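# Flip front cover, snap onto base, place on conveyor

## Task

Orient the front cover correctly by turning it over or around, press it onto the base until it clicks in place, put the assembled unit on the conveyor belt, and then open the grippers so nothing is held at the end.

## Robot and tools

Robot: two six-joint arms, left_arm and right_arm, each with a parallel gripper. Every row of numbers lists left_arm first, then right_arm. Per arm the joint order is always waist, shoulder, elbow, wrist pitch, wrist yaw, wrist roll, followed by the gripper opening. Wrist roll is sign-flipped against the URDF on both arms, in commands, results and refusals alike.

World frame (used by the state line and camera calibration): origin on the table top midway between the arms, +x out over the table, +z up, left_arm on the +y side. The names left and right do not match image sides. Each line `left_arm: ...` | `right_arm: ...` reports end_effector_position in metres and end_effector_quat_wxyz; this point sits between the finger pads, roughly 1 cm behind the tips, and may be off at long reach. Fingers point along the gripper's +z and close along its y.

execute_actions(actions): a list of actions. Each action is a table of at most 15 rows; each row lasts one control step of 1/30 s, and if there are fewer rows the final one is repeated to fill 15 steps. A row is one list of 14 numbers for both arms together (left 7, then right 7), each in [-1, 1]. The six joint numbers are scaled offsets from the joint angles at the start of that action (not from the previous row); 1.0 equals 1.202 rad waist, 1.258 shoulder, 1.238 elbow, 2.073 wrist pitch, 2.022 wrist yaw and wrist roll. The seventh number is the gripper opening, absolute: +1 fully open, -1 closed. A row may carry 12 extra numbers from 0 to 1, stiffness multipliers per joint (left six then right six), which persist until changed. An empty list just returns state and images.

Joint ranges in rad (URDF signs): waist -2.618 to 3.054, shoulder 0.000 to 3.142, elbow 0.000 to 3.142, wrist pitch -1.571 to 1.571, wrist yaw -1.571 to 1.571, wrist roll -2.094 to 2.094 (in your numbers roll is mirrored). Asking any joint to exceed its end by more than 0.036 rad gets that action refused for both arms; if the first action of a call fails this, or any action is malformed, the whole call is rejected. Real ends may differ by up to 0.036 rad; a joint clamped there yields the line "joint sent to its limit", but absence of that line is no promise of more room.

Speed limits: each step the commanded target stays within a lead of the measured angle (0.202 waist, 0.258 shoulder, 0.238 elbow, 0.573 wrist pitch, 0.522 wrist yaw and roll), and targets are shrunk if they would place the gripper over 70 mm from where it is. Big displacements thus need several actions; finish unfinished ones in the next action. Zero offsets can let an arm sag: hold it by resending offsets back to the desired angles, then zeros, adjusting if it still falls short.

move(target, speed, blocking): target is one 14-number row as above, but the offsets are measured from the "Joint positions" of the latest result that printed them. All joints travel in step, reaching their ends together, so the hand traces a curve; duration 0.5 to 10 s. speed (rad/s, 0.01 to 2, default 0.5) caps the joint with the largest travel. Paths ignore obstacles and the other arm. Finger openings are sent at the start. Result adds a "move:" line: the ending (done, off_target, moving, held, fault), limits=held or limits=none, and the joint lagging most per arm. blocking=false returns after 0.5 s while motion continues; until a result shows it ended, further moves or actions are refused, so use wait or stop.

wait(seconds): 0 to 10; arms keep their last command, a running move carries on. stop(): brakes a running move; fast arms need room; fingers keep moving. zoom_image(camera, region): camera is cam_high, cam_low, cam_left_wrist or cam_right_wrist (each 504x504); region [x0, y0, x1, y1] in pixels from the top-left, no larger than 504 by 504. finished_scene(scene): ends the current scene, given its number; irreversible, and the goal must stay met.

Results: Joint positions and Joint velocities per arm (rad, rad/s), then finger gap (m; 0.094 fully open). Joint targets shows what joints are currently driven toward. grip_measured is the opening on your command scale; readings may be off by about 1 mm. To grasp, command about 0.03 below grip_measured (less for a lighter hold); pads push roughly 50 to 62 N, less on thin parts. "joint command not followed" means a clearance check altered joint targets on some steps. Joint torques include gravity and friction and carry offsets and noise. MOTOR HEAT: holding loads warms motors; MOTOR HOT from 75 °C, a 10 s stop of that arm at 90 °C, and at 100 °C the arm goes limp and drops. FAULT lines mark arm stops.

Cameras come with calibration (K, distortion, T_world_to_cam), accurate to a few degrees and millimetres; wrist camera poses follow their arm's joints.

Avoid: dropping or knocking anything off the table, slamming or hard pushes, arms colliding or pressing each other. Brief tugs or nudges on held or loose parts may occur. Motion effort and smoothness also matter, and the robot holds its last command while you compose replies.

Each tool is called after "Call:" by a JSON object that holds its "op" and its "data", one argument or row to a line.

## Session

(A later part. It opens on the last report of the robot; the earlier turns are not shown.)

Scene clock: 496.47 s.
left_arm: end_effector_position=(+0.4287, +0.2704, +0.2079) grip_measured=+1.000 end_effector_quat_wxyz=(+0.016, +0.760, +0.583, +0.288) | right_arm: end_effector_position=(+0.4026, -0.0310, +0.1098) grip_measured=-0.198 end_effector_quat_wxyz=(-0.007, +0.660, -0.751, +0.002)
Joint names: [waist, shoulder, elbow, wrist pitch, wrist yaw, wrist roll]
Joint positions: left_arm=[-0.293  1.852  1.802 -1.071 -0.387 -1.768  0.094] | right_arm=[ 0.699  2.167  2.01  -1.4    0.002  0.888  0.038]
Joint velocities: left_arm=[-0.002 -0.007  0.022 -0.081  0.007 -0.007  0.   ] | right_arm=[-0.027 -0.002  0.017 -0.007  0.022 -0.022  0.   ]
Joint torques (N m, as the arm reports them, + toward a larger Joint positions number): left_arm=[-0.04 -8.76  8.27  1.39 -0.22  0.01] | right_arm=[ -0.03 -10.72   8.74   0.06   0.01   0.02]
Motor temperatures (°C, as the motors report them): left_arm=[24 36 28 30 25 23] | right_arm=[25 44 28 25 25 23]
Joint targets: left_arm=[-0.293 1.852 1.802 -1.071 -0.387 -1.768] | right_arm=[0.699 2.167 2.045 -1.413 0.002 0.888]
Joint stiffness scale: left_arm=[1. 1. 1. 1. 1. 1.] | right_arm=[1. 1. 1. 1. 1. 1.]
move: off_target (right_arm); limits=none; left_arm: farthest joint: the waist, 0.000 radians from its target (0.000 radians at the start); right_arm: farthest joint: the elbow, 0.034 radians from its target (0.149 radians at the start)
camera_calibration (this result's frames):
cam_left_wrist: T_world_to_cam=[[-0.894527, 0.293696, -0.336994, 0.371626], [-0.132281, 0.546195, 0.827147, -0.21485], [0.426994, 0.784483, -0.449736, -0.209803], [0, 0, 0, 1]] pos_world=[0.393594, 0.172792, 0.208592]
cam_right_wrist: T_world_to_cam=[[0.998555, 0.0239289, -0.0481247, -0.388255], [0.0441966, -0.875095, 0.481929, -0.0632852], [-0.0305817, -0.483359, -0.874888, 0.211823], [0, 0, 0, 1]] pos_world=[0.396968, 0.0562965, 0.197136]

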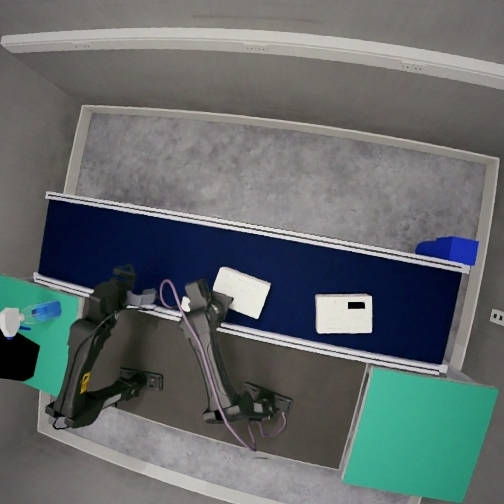

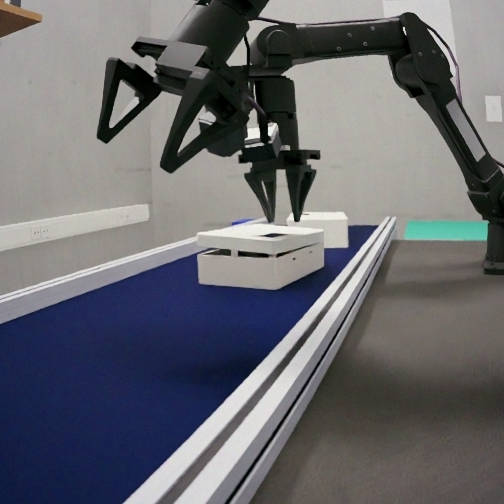

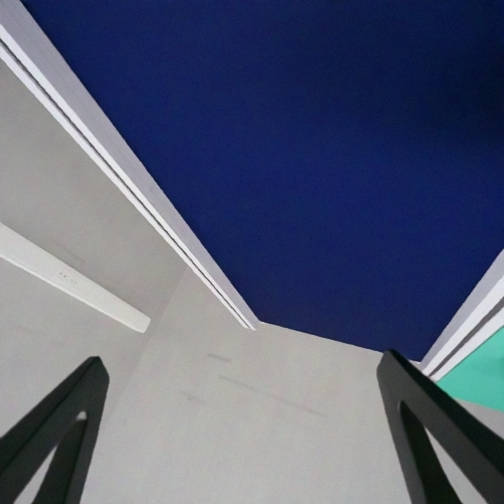

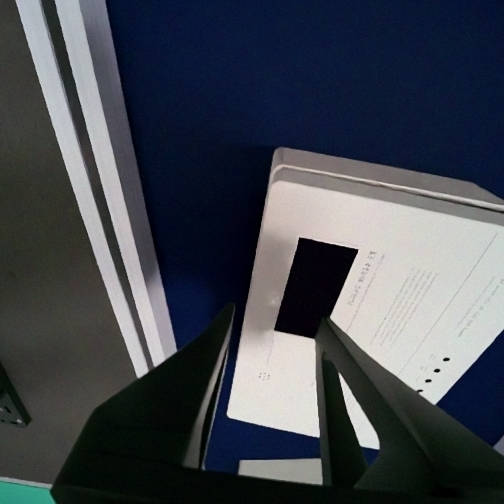

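Call:
{"op": "move", "data": {
  "target": [0.0616,0.1765,-0.0149,0.1563,0.4048,0.5957,-0.36, -0.2076,-0.1061,-0.0444,-0.0121,0,-0.5905,-0.2],
  "speed": 0.8
}}

Call:
{"op": "move", "data": {
  "target": [0.0616,0.1765,-0.0149,0.1563,0.4048,0.5957,-0.36, -0.2076,-0.1061,-0.0444,-0.0121,0,-0.5905,-0.2],
  "speed": 0.8
}}

Scene clock: 618.87 s.
left_arm: end_effector_position=(+0.4908, +0.1559, +0.1395) grip_measured=-0.358 end_effector_quat_wxyz=(+0.297, +0.356, +0.877, -0.128) | right_arm: end_effector_position=(+0.4330, -0.1296, +0.1397) grip_measured=-0.198 end_effector_quat_wxyz=(+0.028, -0.004, +1.000, +0.008)
Joint names: [waist, shoulder, elbow, wrist pitch, wrist yaw, wrist roll]
Joint positions: left_arm=[-0.227  2.076  1.802 -0.764  0.407 -0.57   0.03 ] | right_arm=[ 0.452  2.065  1.971 -1.418  0.002 -0.301  0.038]
Joint velocities: left_arm=[ 0.002 -0.017 -0.002 -0.066 -0.022  0.007  0.   ] | right_arm=[ 0.012  0.007  0.007  0.022 -0.037  0.037 -0.   ]
Joint torques (N m, as the arm reports them, + toward a larger Joint positions number): left_arm=[  0.72 -10.85   7.04   1.67   0.43   0.08] | right_arm=[ -0.34 -12.35   4.77   0.2    0.01  -0.06]
Motor temperatures (°C, as the motors report them): left_arm=[24 37 28 30 25 23] | right_arm=[25 47 33 24 25 23]
Joint targets: left_arm=[-0.218 2.075 1.784 -0.747 0.431 -0.563] | right_arm=[0.449 2.033 1.955 -1.425 0.002 -0.306]
Joint stiffness scale: left_arm=[1. 1. 1. 1. 1. 1.] | right_arm=[1. 1. 1. 1. 1. 1.]
move: off_target (left_arm, right_arm); limits=none; left_arm: farthest joint: the wrist yaw, 0.024 radians from its target (0.819 radians at the start); right_arm: farthest joint: the shoulder, 0.031 radians from its target (0.133 radians at the start)
camera_calibration (this result's frames):
cam_left_wrist: T_world_to_cam=[[-0.704667, -0.707661, 0.0515684, 0.446423], [-0.709488, 0.703617, -0.0393734, 0.292083], [-0.00842136, -0.0643323, -0.997893, 0.245239], [0, 0, 0, 1]] pos_world=[0.523874, 0.126179, 0.233201]
cam_right_wrist: T_world_to_cam=[[0.162387, -0.984384, -0.0679626, -0.180655], [-0.883596, -0.175727, 0.434026, 0.333731], [-0.439191, -0.0104289, -0.898333, 0.43275], [0, 0, 0, 1]] pos_world=[0.514279, -0.114675, 0.231628]

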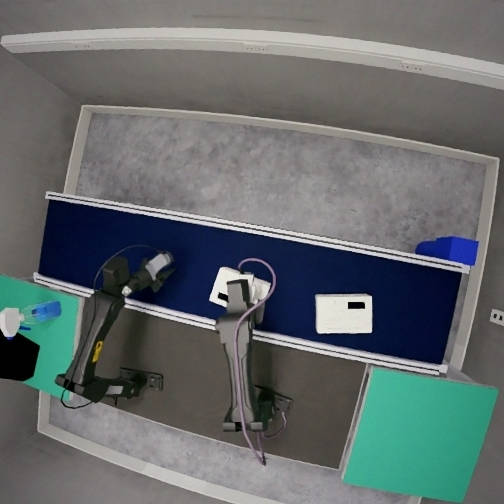

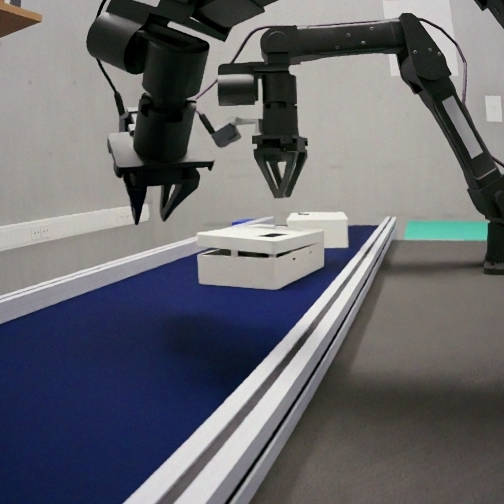

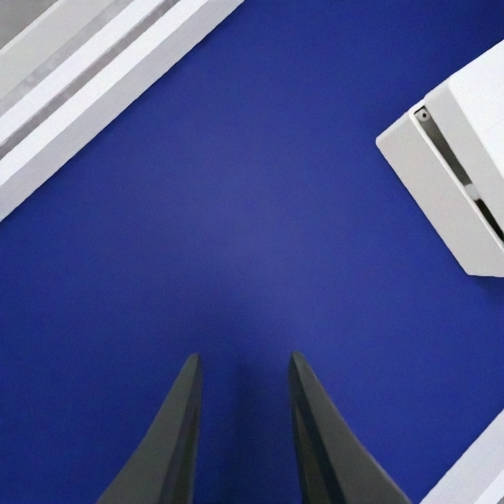

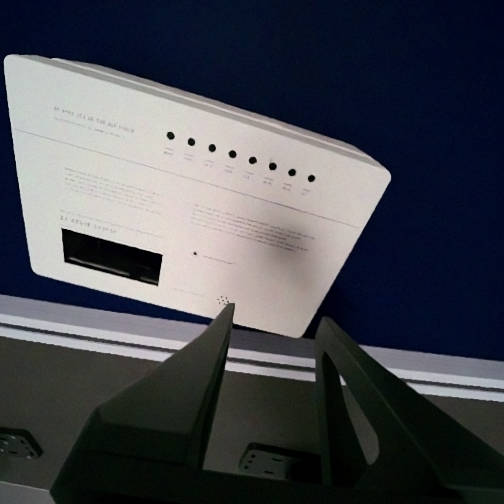

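Scene clock: 621.27 s.
left_arm: end_effector_position=(+0.4943, +0.0946, +0.1410) grip_measured=-0.358 end_effector_quat_wxyz=(+0.062, -0.076, +0.802, -0.590) | right_arm: end_effector_position=(+0.4370, -0.2288, +0.1685) grip_measured=-0.198 end_effector_quat_wxyz=(+0.040, +0.653, +0.755, +0.038)
Joint names: [waist, shoulder, elbow, wrist pitch, wrist yaw, wrist roll]
Joint positions: left_arm=[-0.16   2.3    1.802 -0.458  1.199  0.639  0.03 ] | right_arm=[ 0.207  1.962  1.932 -1.43   0.002 -1.489  0.038]
Joint velocities: left_arm=[-0.002 -0.002 -0.022 -0.022 -0.022  0.007 -0.   ] | right_arm=[-0.017  0.007  0.002  0.007  0.051 -0.022 -0.001]
Joint torques (N m, as the arm reports them, + toward a larger Joint positions number): left_arm=[  0.7  -12.14   6.82   1.52   0.69   0.03] | right_arm=[ -0.43 -11.4    4.74   0.25   0.01  -0.04]
Motor temperatures (°C, as the motors report them): left_arm=[24 38 28 30 25 23] | right_arm=[25 47 32 24 25 23]
Joint targets: left_arm=[-0.153 2.298 1.784 -0.441 1.226 0.635] | right_arm=[0.203 1.931 1.916 -1.443 0.002 -1.494]
Joint stiffness scale: left_arm=[1. 1. 1. 1. 1. 1.] | right_arm=[1. 1. 1. 1. 1. 1.]
move: off_target (left_arm, right_arm); limits=none; left_arm: farthest joint: the wrist yaw, 0.027 radians from its target (0.818 radians at the start); right_arm: farthest joint: the shoulder, 0.030 radians from its target (0.133 radians at the start)
camera_calibration (this result's frames):
cam_left_wrist: T_world_to_cam=[[0.059077, -0.256786, 0.964661, -0.14342], [-0.908949, 0.385673, 0.158329, 0.438536], [-0.4127, -0.886181, -0.210621, 0.409391], [0, 0, 0, 1]] pos_world=[0.576036, 0.156834, 0.155145]
cam_right_wrist: T_world_to_cam=[[-0.941746, -0.291029, -0.168573, 0.381073], [-0.336266, 0.824199, 0.455655, 0.293285], [0.0063291, 0.485797, -0.874049, 0.374065], [0, 0, 0, 1]] pos_world=[0.455128, -0.312542, 0.257553]

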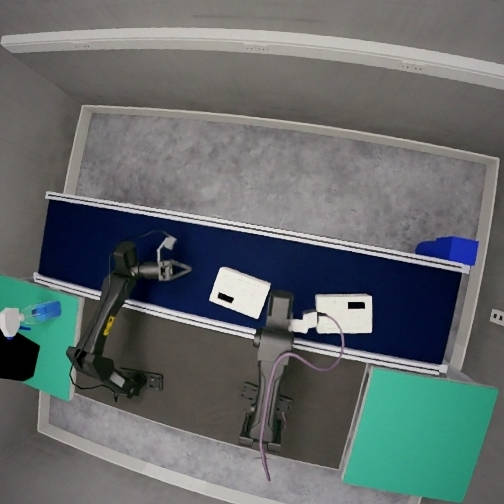

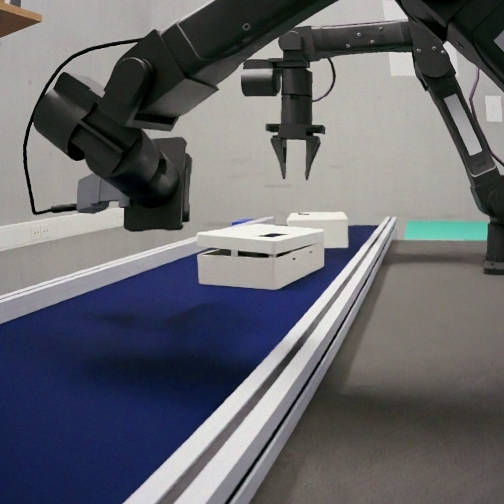

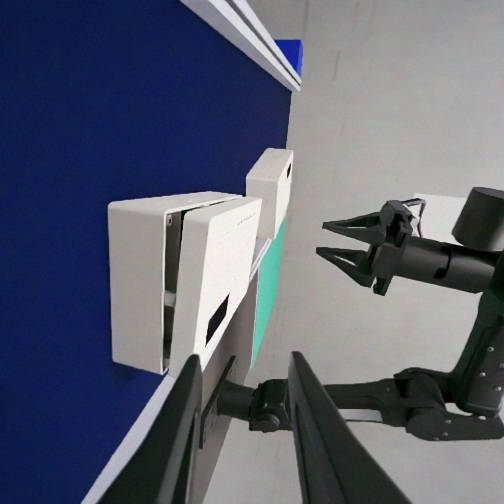

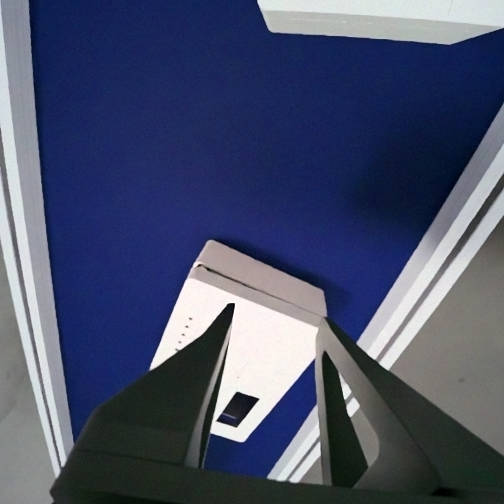

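Call:
{"op": "execute_actions", "data": {
  "actions": []
}}

Scene clock: 657.97 s.
left_arm: end_effector_position=(+0.4943, +0.0946, +0.1411) grip_measured=-0.358 end_effector_quat_wxyz=(+0.062, -0.076, +0.802, -0.590) | right_arm: end_effector_position=(+0.4370, -0.2288, +0.1685) grip_measured=-0.198 end_effector_quat_wxyz=(+0.040, +0.654, +0.755, +0.038)
Joint names: [waist, shoulder, elbow, wrist pitch, wrist yaw, wrist roll]
Joint positions: left_arm=[-0.16   2.3    1.802 -0.458  1.199  0.64   0.03 ] | right_arm=[ 0.207  1.962  1.932 -1.43   0.002 -1.49   0.038]
Joint velocities: left_arm=[-0.002 -0.012 -0.002 -0.051  0.081  0.007  0.001] | right_arm=[ 0.007 -0.017 -0.022 -0.037 -0.037  0.007 -0.001]
Joint torques (N m, as the arm reports them, + toward a larger Joint positions number): left_arm=[  0.6  -12.13   6.76   1.52   0.72  -0.03] | right_arm=[ -0.4  -11.4    4.74   0.25   0.01  -0.03]
Motor temperatures (°C, as the motors report them): left_arm=[24 42 27 30 25 23] | right_arm=[25 49 30 24 25 23]
Joint targets: left_arm=[-0.153 2.298 1.784 -0.440 1.226 0.635] | right_arm=[0.203 1.931 1.916 -1.443 0.002 -1.495]
Joint stiffness scale: left_arm=[1. 1. 1. 1. 1. 1.] | right_arm=[1. 1. 1. 1. 1. 1.]
camera_calibration (this result's frames):
cam_left_wrist: T_world_to_cam=[[0.0590327, -0.256414, 0.964763, -0.143533], [-0.908911, 0.385832, 0.158161, 0.438527], [-0.412791, -0.88622, -0.210281, 0.409388], [0, 0, 0, 1]] pos_world=[0.576047, 0.156806, 0.155204]
cam_right_wrist: T_world_to_cam=[[-0.941967, -0.290301, -0.168595, 0.38134], [-0.335639, 0.824415, 0.455726, 0.293049], [0.00669427, 0.485866, -0.874008, 0.373915], [0, 0, 0, 1]] pos_world=[0.455065, -0.312563, 0.257546]

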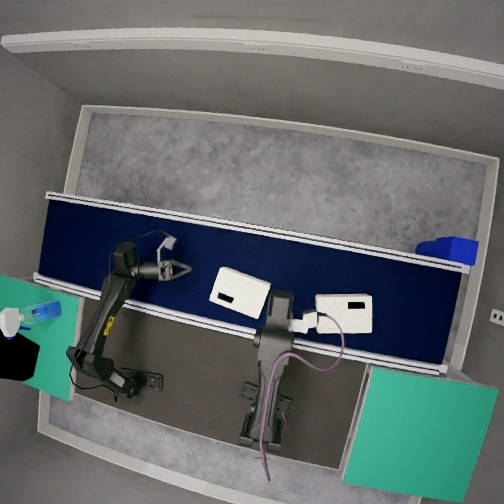

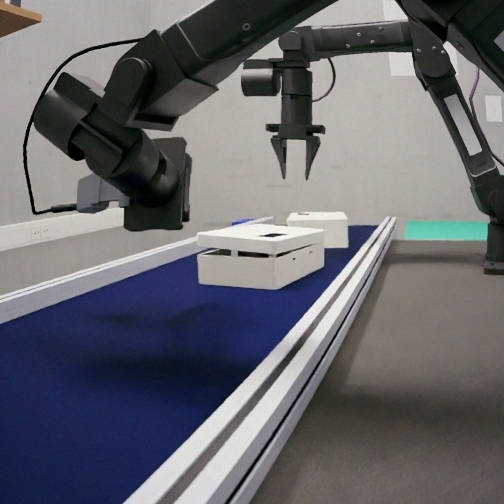

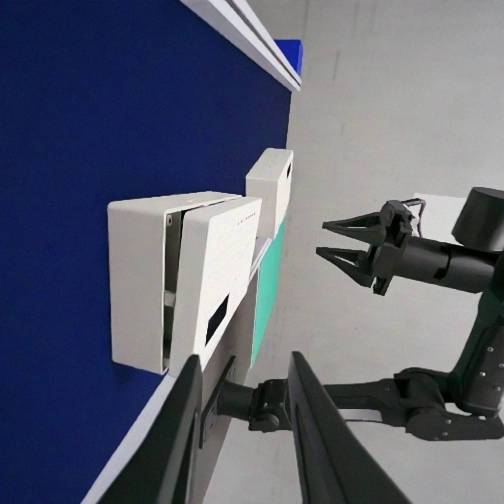

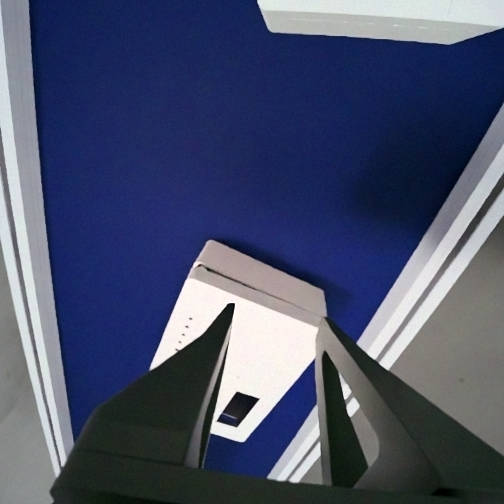

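Call:
{"op": "zoom_image", "data": {
  "camera": "cam_low",
  "region": [180, 200, 350, 300]
}}

Call:
{"op": "zoom_image", "data": {
  "camera": "cam_left_wrist",
  "region": [90, 170, 290, 400]
}}

Region (180, 200, 350, 300) of cam_low's 504x504 image, scaled by 2.965, with more detail than that image has; it fills the top 296 rows of this view, and the rest is white.

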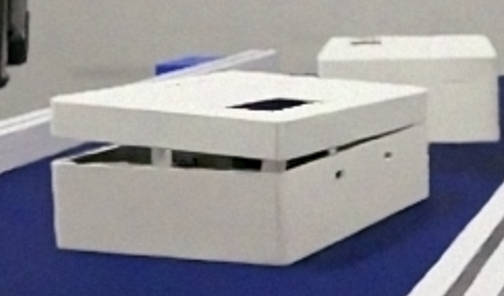

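Region (90, 170, 290, 400) of cam_left_wrist's 504x504 image, scaled by 2.191, with more detail than that image has; it fills the left 438 columns of this view, and the rest is white.

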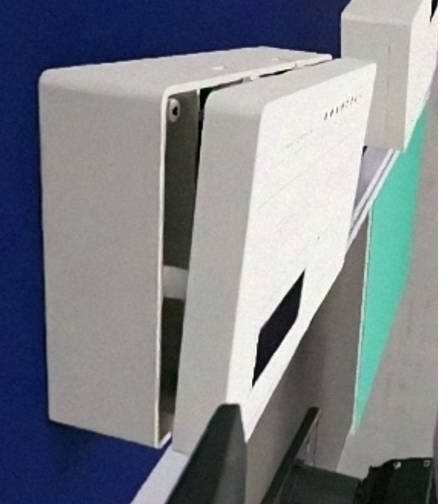

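Call:
{"op": "move", "data": {
  "target": [-0.080, 0.160, 0.045, 0.065, 0.035, 0.0, -0.36, 0, 0, 0, 0, 0, 0, -0.2],
  "speed": 0.3
}}

Scene clock: 720.77 s.
left_arm: end_effector_position=(+0.4826, +0.0438, +0.0547) grip_measured=-0.358 end_effector_quat_wxyz=(-0.007, -0.056, +0.797, -0.601) | right_arm: end_effector_position=(+0.4370, -0.2288, +0.1685) grip_measured=-0.198 end_effector_quat_wxyz=(+0.040, +0.654, +0.755, +0.038)
Joint names: [waist, shoulder, elbow, wrist pitch, wrist yaw, wrist roll]
Joint positions: left_arm=[-0.254  2.508  1.816 -0.34   1.241  0.645  0.03 ] | right_arm=[ 0.207  1.962  1.932 -1.43   0.002 -1.49   0.038]
Joint velocities: left_arm=[ 0.002  0.007 -0.007  0.022 -0.022  0.037  0.   ] | right_arm=[-0.002 -0.007  0.022 -0.007 -0.007  0.051  0.   ]
Joint torques (N m, as the arm reports them, + toward a larger Joint positions number): left_arm=[ -0.22 -13.2   11.12   1.41   0.77  -0.02] | right_arm=[-0.03 -9.14  6.02  0.38  0.01  0.02]
Motor temperatures (°C, as the motors report them): left_arm=[24 44 27 31 26 24] | right_arm=[25 50 30 24 25 23]
Joint targets: left_arm=[-0.256 2.501 1.858 -0.323 1.270 0.640] | right_arm=[0.207 1.962 1.932 -1.430 0.002 -1.490]
Joint stiffness scale: left_arm=[1. 1. 1. 1. 1. 1.] | right_arm=[1. 1. 1. 1. 1. 1.]
move: off_target (left_arm); limits=none; left_arm: farthest joint: the elbow, 0.042 radians from its target (0.056 radians at the start); right_arm: farthest joint: the waist, 0.000 radians from its target (0.000 radians at the start)
camera_calibration (this result's frames):
cam_left_wrist: T_world_to_cam=[[0.112157, -0.236915, 0.965035, -0.0991047], [-0.842258, 0.492659, 0.218835, 0.421017], [-0.527279, -0.837352, -0.144289, 0.39091], [0, 0, 0, 1]] pos_world=[0.571838, 0.0964324, 0.0599104]
cam_right_wrist: T_world_to_cam=[[-0.941967, -0.290301, -0.168595, 0.38134], [-0.335639, 0.824415, 0.455726, 0.293049], [0.00669427, 0.485866, -0.874008, 0.373915], [0, 0, 0, 1]] pos_world=[0.455065, -0.312563, 0.257546]

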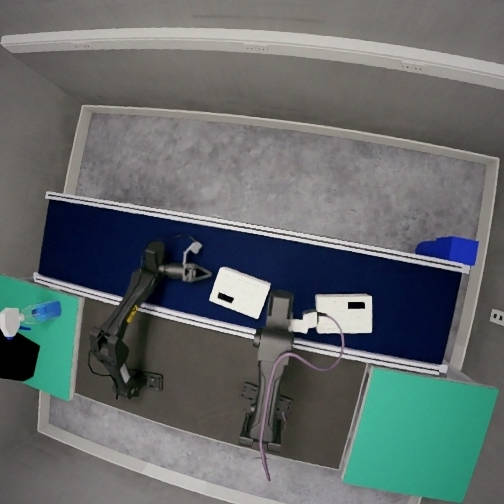

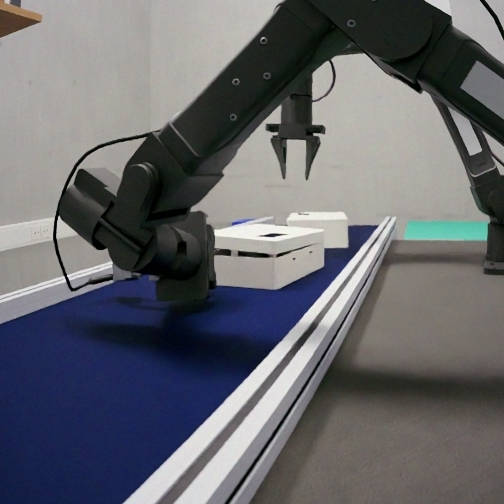

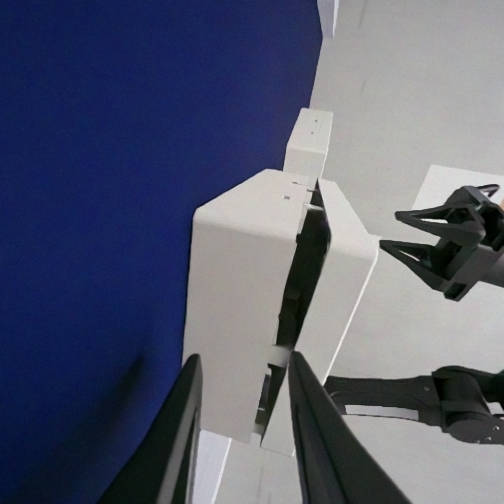

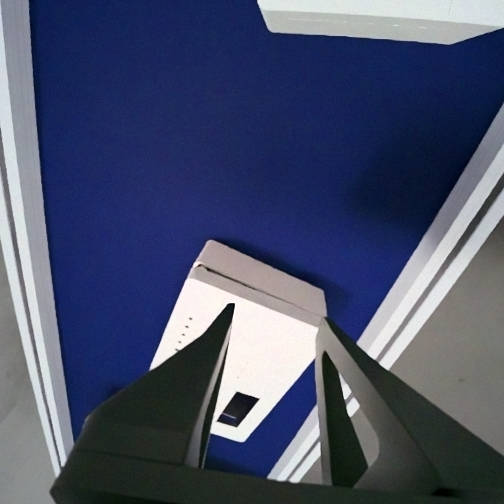

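Call:
{"op": "execute_actions", "data": {
  "actions": [
    [[0,-0.005,0.02,0.003,0.004,0,-0.36,0,0,0,0,0,0,-0.2],[0,-0.01,0.04,0.006,0.008,0,-0.36,0,0,0,0,0,0,-0.2],[0,-0.014,0.055,0.008,0.012,0,-0.36,0,0,0,0,0,0,-0.2],[0,-0.018,0.065,0.01,0.016,0,-0.36,0,0,0,0,0,0,-0.2],[0,-0.022,0.075,0.012,0.019,0,-0.36,0,0,0,0,0,0,-0.2],[0,-0.022,0.082,0.012,0.019,-0.002,-0.36,0,0,0,0,0,0,-0.2]]
  ]
}}

Scene clock: 732.20 s.
left_arm: end_effector_position=(+0.4982, +0.0414, +0.0841) grip_measured=-0.358 end_effector_quat_wxyz=(+0.027, -0.026, +0.791, -0.611) | right_arm: end_effector_position=(+0.4370, -0.2288, +0.1685) grip_measured=-0.198 end_effector_quat_wxyz=(+0.040, +0.654, +0.755, +0.038)
Joint names: [waist, shoulder, elbow, wrist pitch, wrist yaw, wrist roll]
Joint positions: left_arm=[-0.254  2.498  1.887 -0.324  1.252  0.649  0.03 ] | right_arm=[ 0.207  1.962  1.932 -1.43   0.002 -1.49   0.038]
Joint velocities: left_arm=[-0.002 -0.022  0.022 -0.022  0.007  0.007 -0.001] | right_arm=[-0.012  0.012  0.002  0.022 -0.022  0.007  0.001]
Joint torques (N m, as the arm reports them, + toward a larger Joint positions number): left_arm=[  0.11 -14.05  10.58   1.41   0.7   -0.08] | right_arm=[-0.03 -9.15  6.01  0.38  0.01  0.02]
Motor temperatures (°C, as the motors report them): left_arm=[24 46 29 30 26 24] | right_arm=[25 48 30 24 25 23]
Joint targets: left_arm=[-0.254 2.480 1.917 -0.315 1.279 0.641] | right_arm=[0.207 1.962 1.932 -1.430 0.002 -1.490]
Joint stiffness scale: left_arm=[1. 1. 1. 1. 1. 1.] | right_arm=[1. 1. 1. 1. 1. 1.]
camera_calibration (this result's frames):
cam_left_wrist: T_world_to_cam=[[0.0224873, -0.216934, 0.975927, -0.0868495], [-0.85561, 0.500763, 0.131027, 0.442643], [-0.517132, -0.83796, -0.17435, 0.398804], [0, 0, 0, 1]] pos_world=[0.586917, 0.0936819, 0.0962922]
cam_right_wrist: T_world_to_cam=[[-0.941967, -0.290301, -0.168595, 0.38134], [-0.335639, 0.824415, 0.455726, 0.293049], [0.00669427, 0.485866, -0.874008, 0.373915], [0, 0, 0, 1]] pos_world=[0.455065, -0.312563, 0.257546]

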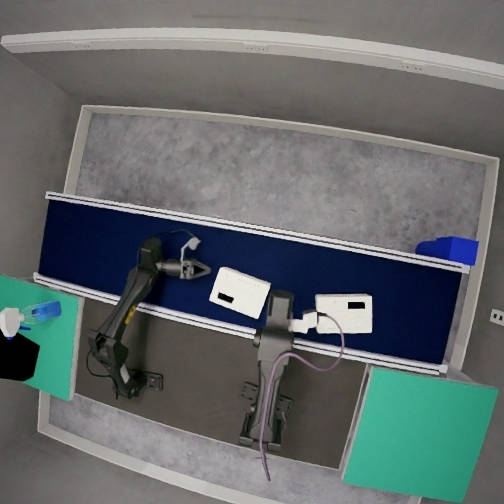

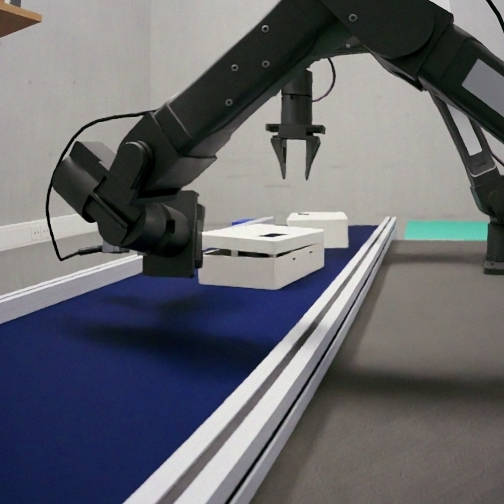

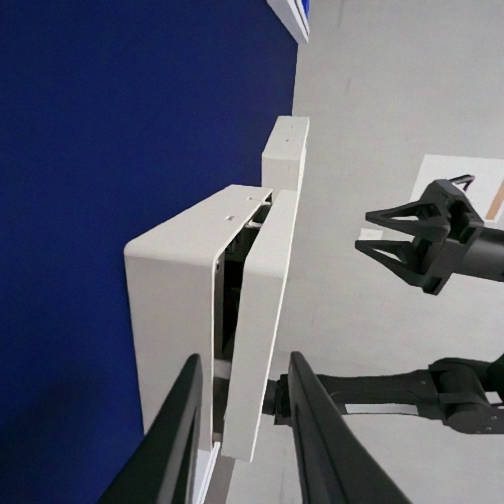

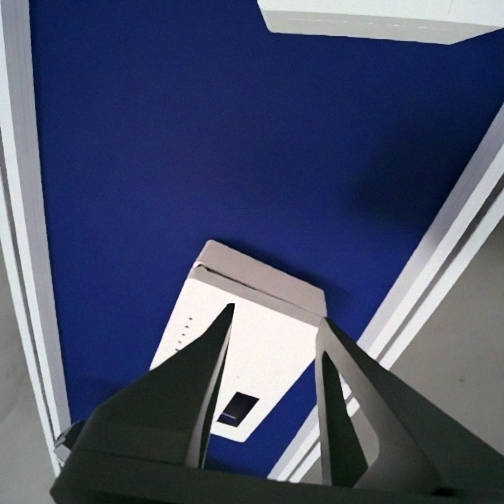

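Call:
{"op": "zoom_image", "data": {
  "camera": "cam_left_wrist",
  "region": [150, 230, 350, 430]
}}

Call:
{"op": "zoom_image", "data": {
  "camera": "cam_low",
  "region": [130, 190, 330, 300]
}}

Region (150, 230, 350, 430) of cam_left_wrist's 504x504 image, scaled by 2.520, with more detail than that image has.

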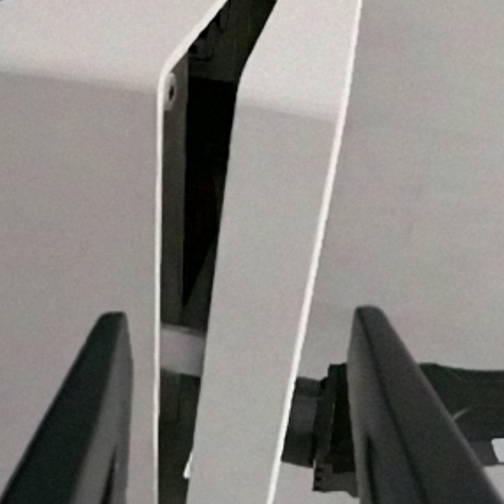

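Region (130, 190, 330, 300) of cam_low's 504x504 image, scaled by 2.520, with more detail than that image has; it fills the top 277 rows of this view, and the rest is white.

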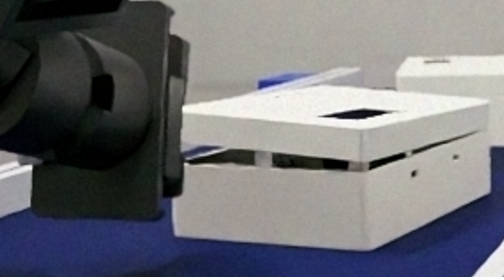

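Call:
{"op": "execute_actions", "data": {
  "actions": [
    [[-0.002,-0.012,0.03,-0.003,0.013,-0.004,-0.36,0,0,0,0,0,0,-0.2],[-0.004,-0.012,0.036,-0.006,0.013,-0.004,-0.36,0,0,0,0,0,0,-0.2],[-0.006,-0.012,0.042,-0.009,0.013,-0.004,-0.36,0,0,0,0,0,0,-0.2],[-0.008,-0.012,0.048,-0.012,0.013,-0.004,-0.36,0,0,0,0,0,0,-0.2],[-0.010,-0.011,0.053,-0.015,0.013,-0.004,-0.36,0,0,0,0,0,0,-0.2],[-0.012,-0.011,0.058,-0.017,0.013,-0.004,-0.36,0,0,0,0,0,0,-0.2],[-0.014,-0.010,0.063,-0.020,0.013,-0.004,-0.36,0,0,0,0,0,0,-0.2]],
    [[0,0,0,0,0,0,-0.36,0,0,0,0,0,0,-0.2]]
  ]
}}

Scene clock: 853.20 s.
left_arm: end_effector_position=(+0.5013, +0.0355, +0.0953) grip_measured=-0.358 end_effector_quat_wxyz=(+0.028, -0.021, +0.791, -0.611) | right_arm: end_effector_position=(+0.4370, -0.2288, +0.1685) grip_measured=-0.198 end_effector_quat_wxyz=(+0.040, +0.654, +0.755, +0.038)
Joint names: [waist, shoulder, elbow, wrist pitch, wrist yaw, wrist roll]
Joint positions: left_arm=[-0.264  2.498  1.931 -0.356  1.249  0.653  0.03 ] | right_arm=[ 0.207  1.962  1.932 -1.43   0.002 -1.49   0.038]
Joint velocities: left_arm=[-0.012 -0.012  0.002  0.066  0.051 -0.051  0.001] | right_arm=[-0.032 -0.022 -0.012 -0.051 -0.007  0.022 -0.   ]
Joint torques (N m, as the arm reports them, + toward a larger Joint positions number): left_arm=[ -0.09 -12.86   8.25   1.4    0.45  -0.02] | right_arm=[-0.02 -9.15  6.02  0.37  0.01  0.02]
Motor temperatures (°C, as the motors report them): left_arm=[24 53 31 30 26 24] | right_arm=[25 47 31 24 25 23]
Joint targets: left_arm=[-0.264 2.498 1.931 -0.356 1.254 0.649] | right_arm=[0.207 1.962 1.932 -1.430 0.002 -1.490]
Joint stiffness scale: left_arm=[1. 1. 1. 1. 1. 1.] | right_arm=[1. 1. 1. 1. 1. 1.]
camera_calibration (this result's frames):
cam_left_wrist: T_world_to_cam=[[0.0123547, -0.217581, 0.975964, -0.0939633], [-0.853037, 0.506949, 0.123817, 0.4459], [-0.521704, -0.834063, -0.179341, 0.400063], [0, 0, 0, 1]] pos_world=[0.590245, 0.0871852, 0.108243]
cam_right_wrist: T_world_to_cam=[[-0.941967, -0.290301, -0.168595, 0.38134], [-0.335639, 0.824415, 0.455726, 0.293049], [0.00669427, 0.485866, -0.874008, 0.373915], [0, 0, 0, 1]] pos_world=[0.455065, -0.312563, 0.257546]

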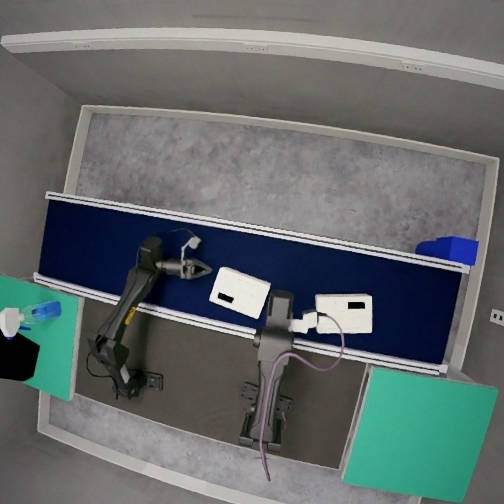

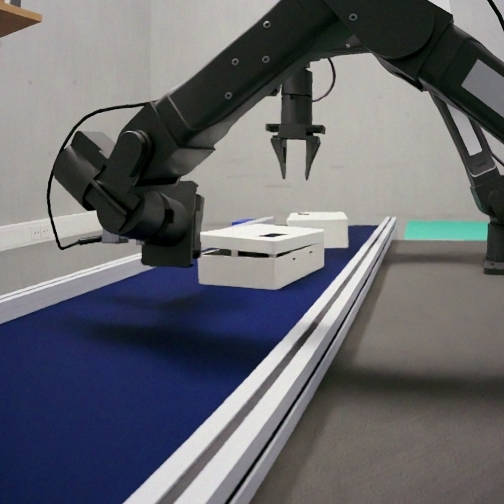

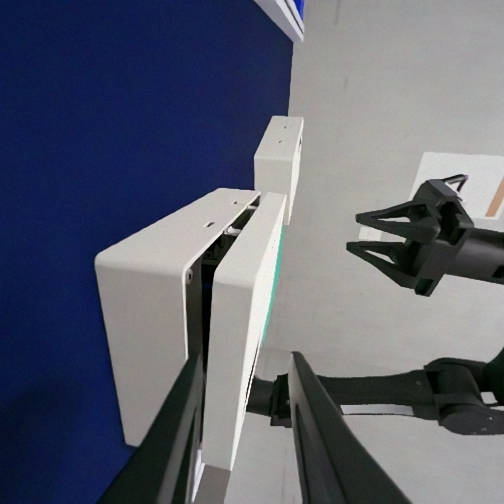

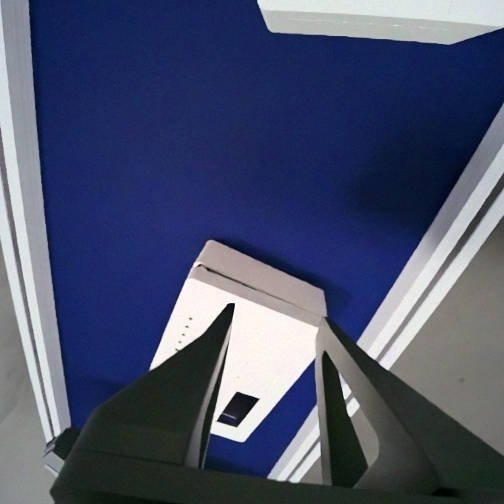

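Call:
{"op": "zoom_image", "data": {
  "camera": "cam_left_wrist",
  "region": [150, 230, 350, 430]
}}

Region (150, 230, 350, 430) of cam_left_wrist's 504x504 image, scaled by 2.520, with more detail than that image has.

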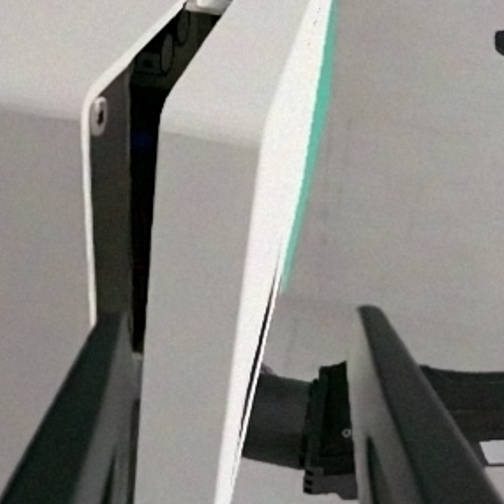

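Call:
{"op": "execute_actions", "data": {
  "actions": [
    [[-0.002,-0.005,0.03,-0.002,0.013,-0.004,-0.36,0,0,0,0,0,0,-0.2],[-0.005,-0.002,0.034,-0.003,0.013,-0.006,-0.36,0,0,0,0,0,0,-0.2],[-0.008,0.001,0.038,-0.004,0.013,-0.008,-0.36,0,0,0,0,0,0,-0.2],[-0.010,0.004,0.042,-0.005,0.013,-0.009,-0.36,0,0,0,0,0,0,-0.2],[-0.012,0.007,0.046,-0.006,0.013,-0.009,-0.36,0,0,0,0,0,0,-0.2],[-0.014,0.009,0.050,-0.007,0.013,-0.009,-0.36,0,0,0,0,0,0,-0.2],[-0.016,0.011,0.053,-0.008,0.013,-0.009,-0.36,0,0,0,0,0,0,-0.2],[-0.018,0.013,0.056,-0.009,0.013,-0.009,-0.36,0,0,0,0,0,0,-0.2],[-0.020,0.015,0.060,-0.010,0.013,-0.009,-0.36,0,0,0,0,0,0,-0.2],[-0.021,0.017,0.063,-0.0116,0.013,-0.009,-0.36,0,0,0,0,0,0,-0.2]]
  ]
}}

Call:
{"op": "zoom_image", "data": {
  "camera": "cam_left_wrist",
  "region": [150, 230, 350, 430]
}}

Scene clock: 879.80 s.
left_arm: end_effector_position=(+0.5019, +0.0244, +0.0982) grip_measured=-0.358 end_effector_quat_wxyz=(+0.026, -0.010, +0.790, -0.612) | right_arm: end_effector_position=(+0.4370, -0.2288, +0.1685) grip_measured=-0.198 end_effector_quat_wxyz=(+0.040, +0.654, +0.755, +0.038)
Joint names: [waist, shoulder, elbow, wrist pitch, wrist yaw, wrist roll]
Joint positions: left_arm=[-0.284  2.515  1.972 -0.37   1.249  0.653  0.03 ] | right_arm=[ 0.207  1.962  1.932 -1.43   0.002 -1.49   0.038]
Joint velocities: left_arm=[-0.022  0.042  0.012 -0.007  0.022  0.081 -0.   ] | right_arm=[-0.022 -0.027 -0.007  0.007 -0.022 -0.007 -0.   ]
Joint torques (N m, as the arm reports them, + toward a larger Joint positions number): left_arm=[ -0.28 -13.01  11.23   1.31   0.64  -0.15] | right_arm=[-0.03 -9.15  6.02  0.37  0.    0.02]
Motor temperatures (°C, as the motors report them): left_arm=[24 52 30 30 26 24] | right_arm=[25 47 31 24 25 23]
Joint targets: left_arm=[-0.290 2.519 2.009 -0.380 1.276 0.635] | right_arm=[0.207 1.962 1.932 -1.430 0.002 -1.490]
Joint stiffness scale: left_arm=[1. 1. 1. 1. 1. 1.] | right_arm=[1. 1. 1. 1. 1. 1.]
camera_calibration (this result's frames):
cam_left_wrist: T_world_to_cam=[[-0.00230387, -0.216415, 0.976299, -0.0919766], [-0.843969, 0.524098, 0.114184, 0.447703], [-0.536387, -0.823703, -0.183855, 0.399259], [0, 0, 0, 1]] pos_world=[0.591793, 0.0743255, 0.112082]
cam_right_wrist: T_world_to_cam=[[-0.941967, -0.290301, -0.168595, 0.38134], [-0.335639, 0.824415, 0.455726, 0.293049], [0.00669427, 0.485866, -0.874008, 0.373915], [0, 0, 0, 1]] pos_world=[0.455065, -0.312563, 0.257546]

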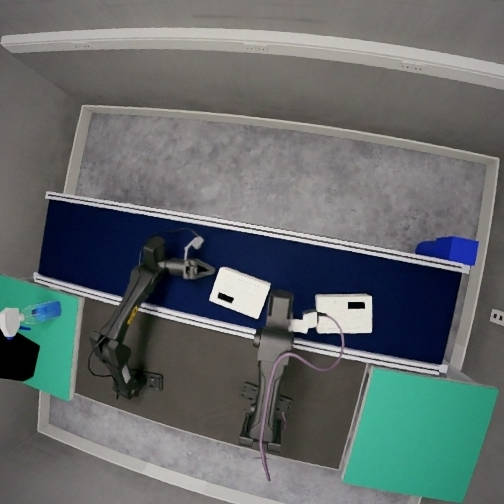

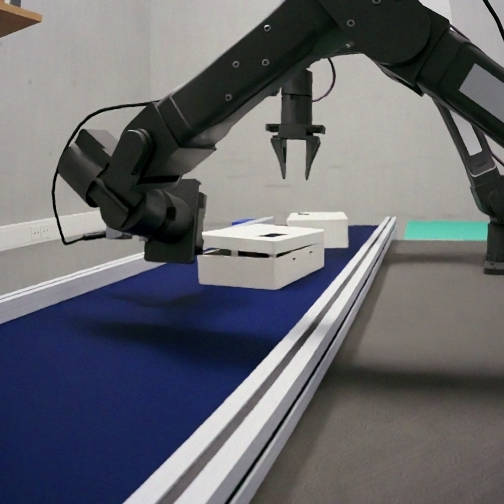

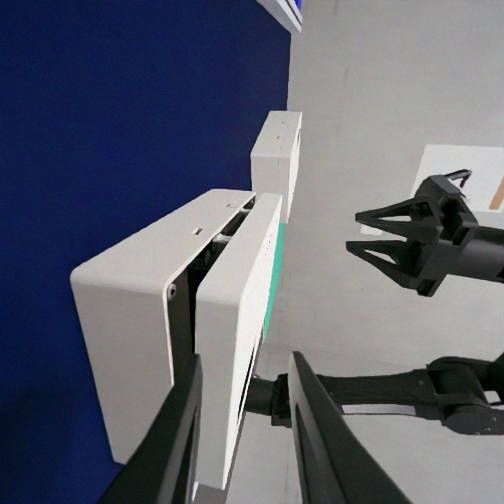

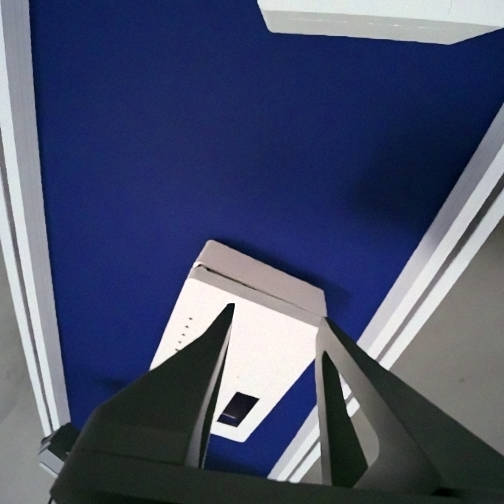

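Region (150, 230, 350, 430) of cam_left_wrist's 504x504 image, scaled by 2.520, with more detail than that image has.

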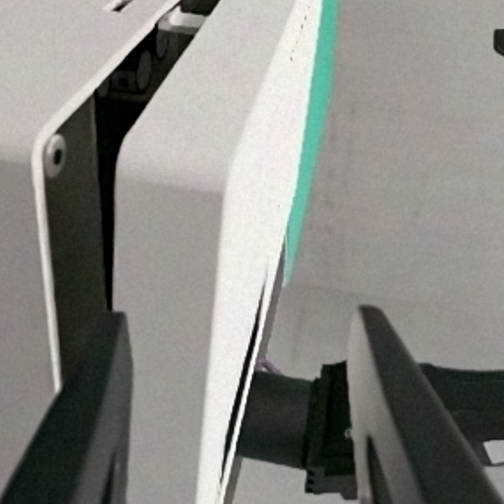

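Call:
{"op": "execute_actions", "data": {
  "actions": [
    [[-0.005,0.005,0.030,-0.005,0.013,-0.009,-0.36,0,0,0,0,0,0,-0.2],[-0.005,0.007,0.030,-0.005,0.013,-0.009,-0.36,0,0,0,0,0,0,-0.2],[-0.005,0.009,0.030,-0.005,0.013,-0.009,-0.36,0,0,0,0,0,0,-0.2],[-0.005,0.011,0.030,-0.005,0.013,-0.009,-0.36,0,0,0,0,0,0,-0.2],[-0.005,0.0127,0.030,-0.005,0.013,-0.009,-0.36,0,0,0,0,0,0,-0.2]]
  ]
}}

Call:
{"op": "zoom_image", "data": {
  "camera": "cam_left_wrist",
  "region": [150, 230, 350, 430]
}}

Scene clock: 896.43 s.
left_arm: end_effector_position=(+0.5006, +0.0240, +0.0891) grip_measured=-0.358 end_effector_quat_wxyz=(+0.017, -0.016, +0.792, -0.610) | right_arm: end_effector_position=(+0.4370, -0.2288, +0.1685) grip_measured=-0.198 end_effector_quat_wxyz=(+0.040, +0.654, +0.755, +0.038)
Joint names: [waist, shoulder, elbow, wrist pitch, wrist yaw, wrist roll]
Joint positions: left_arm=[-0.285  2.531  1.972 -0.377  1.25   0.652  0.03 ] | right_arm=[ 0.207  1.962  1.932 -1.43   0.002 -1.49   0.038]
Joint velocities: left_arm=[-0.012  0.007 -0.012  0.037 -0.007 -0.007 -0.   ] | right_arm=[ 0.007 -0.002  0.007  0.066  0.037 -0.007 -0.   ]
Joint torques (N m, as the arm reports them, + toward a larger Joint positions number): left_arm=[ -0.46 -13.31  11.02   1.34   0.72  -0.17] | right_arm=[-0.03 -9.14  6.02  0.38  0.01  0.02]
Motor temperatures (°C, as the motors report them): left_arm=[24 52 31 30 26 24] | right_arm=[25 47 31 24 25 23]
Joint targets: left_arm=[-0.290 2.530 2.009 -0.381 1.276 0.635] | right_arm=[0.207 1.962 1.932 -1.430 0.002 -1.490]
Joint stiffness scale: left_arm=[1. 1. 1. 1. 1. 1.] | right_arm=[1. 1. 1. 1. 1. 1.]
camera_calibration (this result's frames):
cam_left_wrist: T_world_to_cam=[[0.0187766, -0.219431, 0.975447, -0.0935413], [-0.84042, 0.525035, 0.134286, 0.444232], [-0.54161, -0.822307, -0.174555, 0.398211], [0, 0, 0, 1]] pos_world=[0.590773, 0.073689, 0.1011]
cam_right_wrist: T_world_to_cam=[[-0.941967, -0.290301, -0.168595, 0.38134], [-0.335639, 0.824415, 0.455726, 0.293049], [0.00669427, 0.485866, -0.874008, 0.373915], [0, 0, 0, 1]] pos_world=[0.455065, -0.312563, 0.257546]

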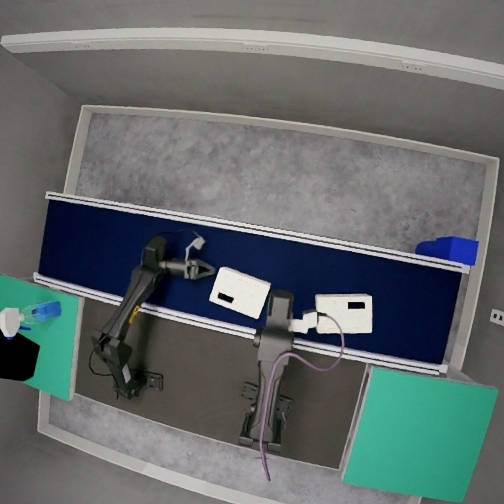

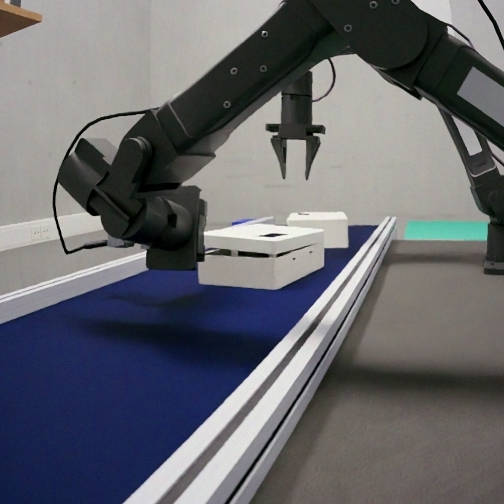

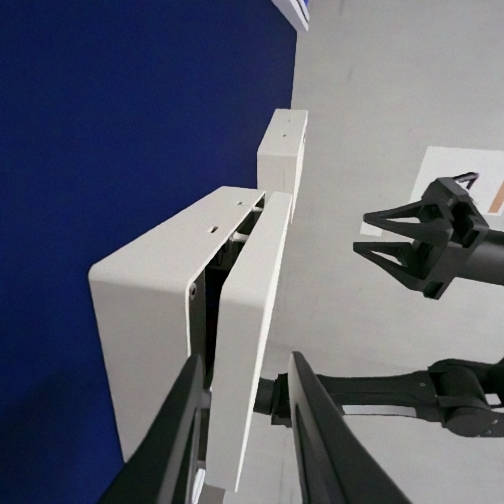

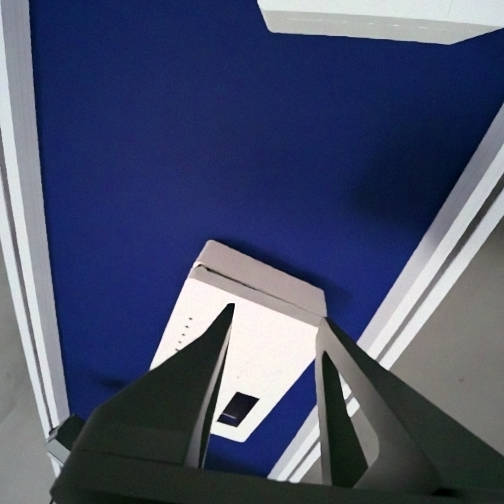

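Region (150, 230, 350, 430) of cam_left_wrist's 504x504 image, scaled by 2.520, with more detail than that image has.

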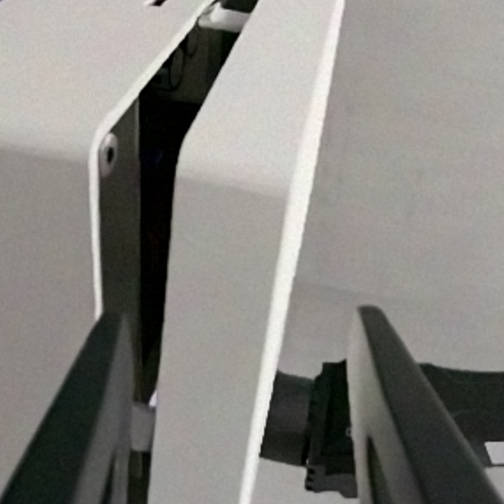

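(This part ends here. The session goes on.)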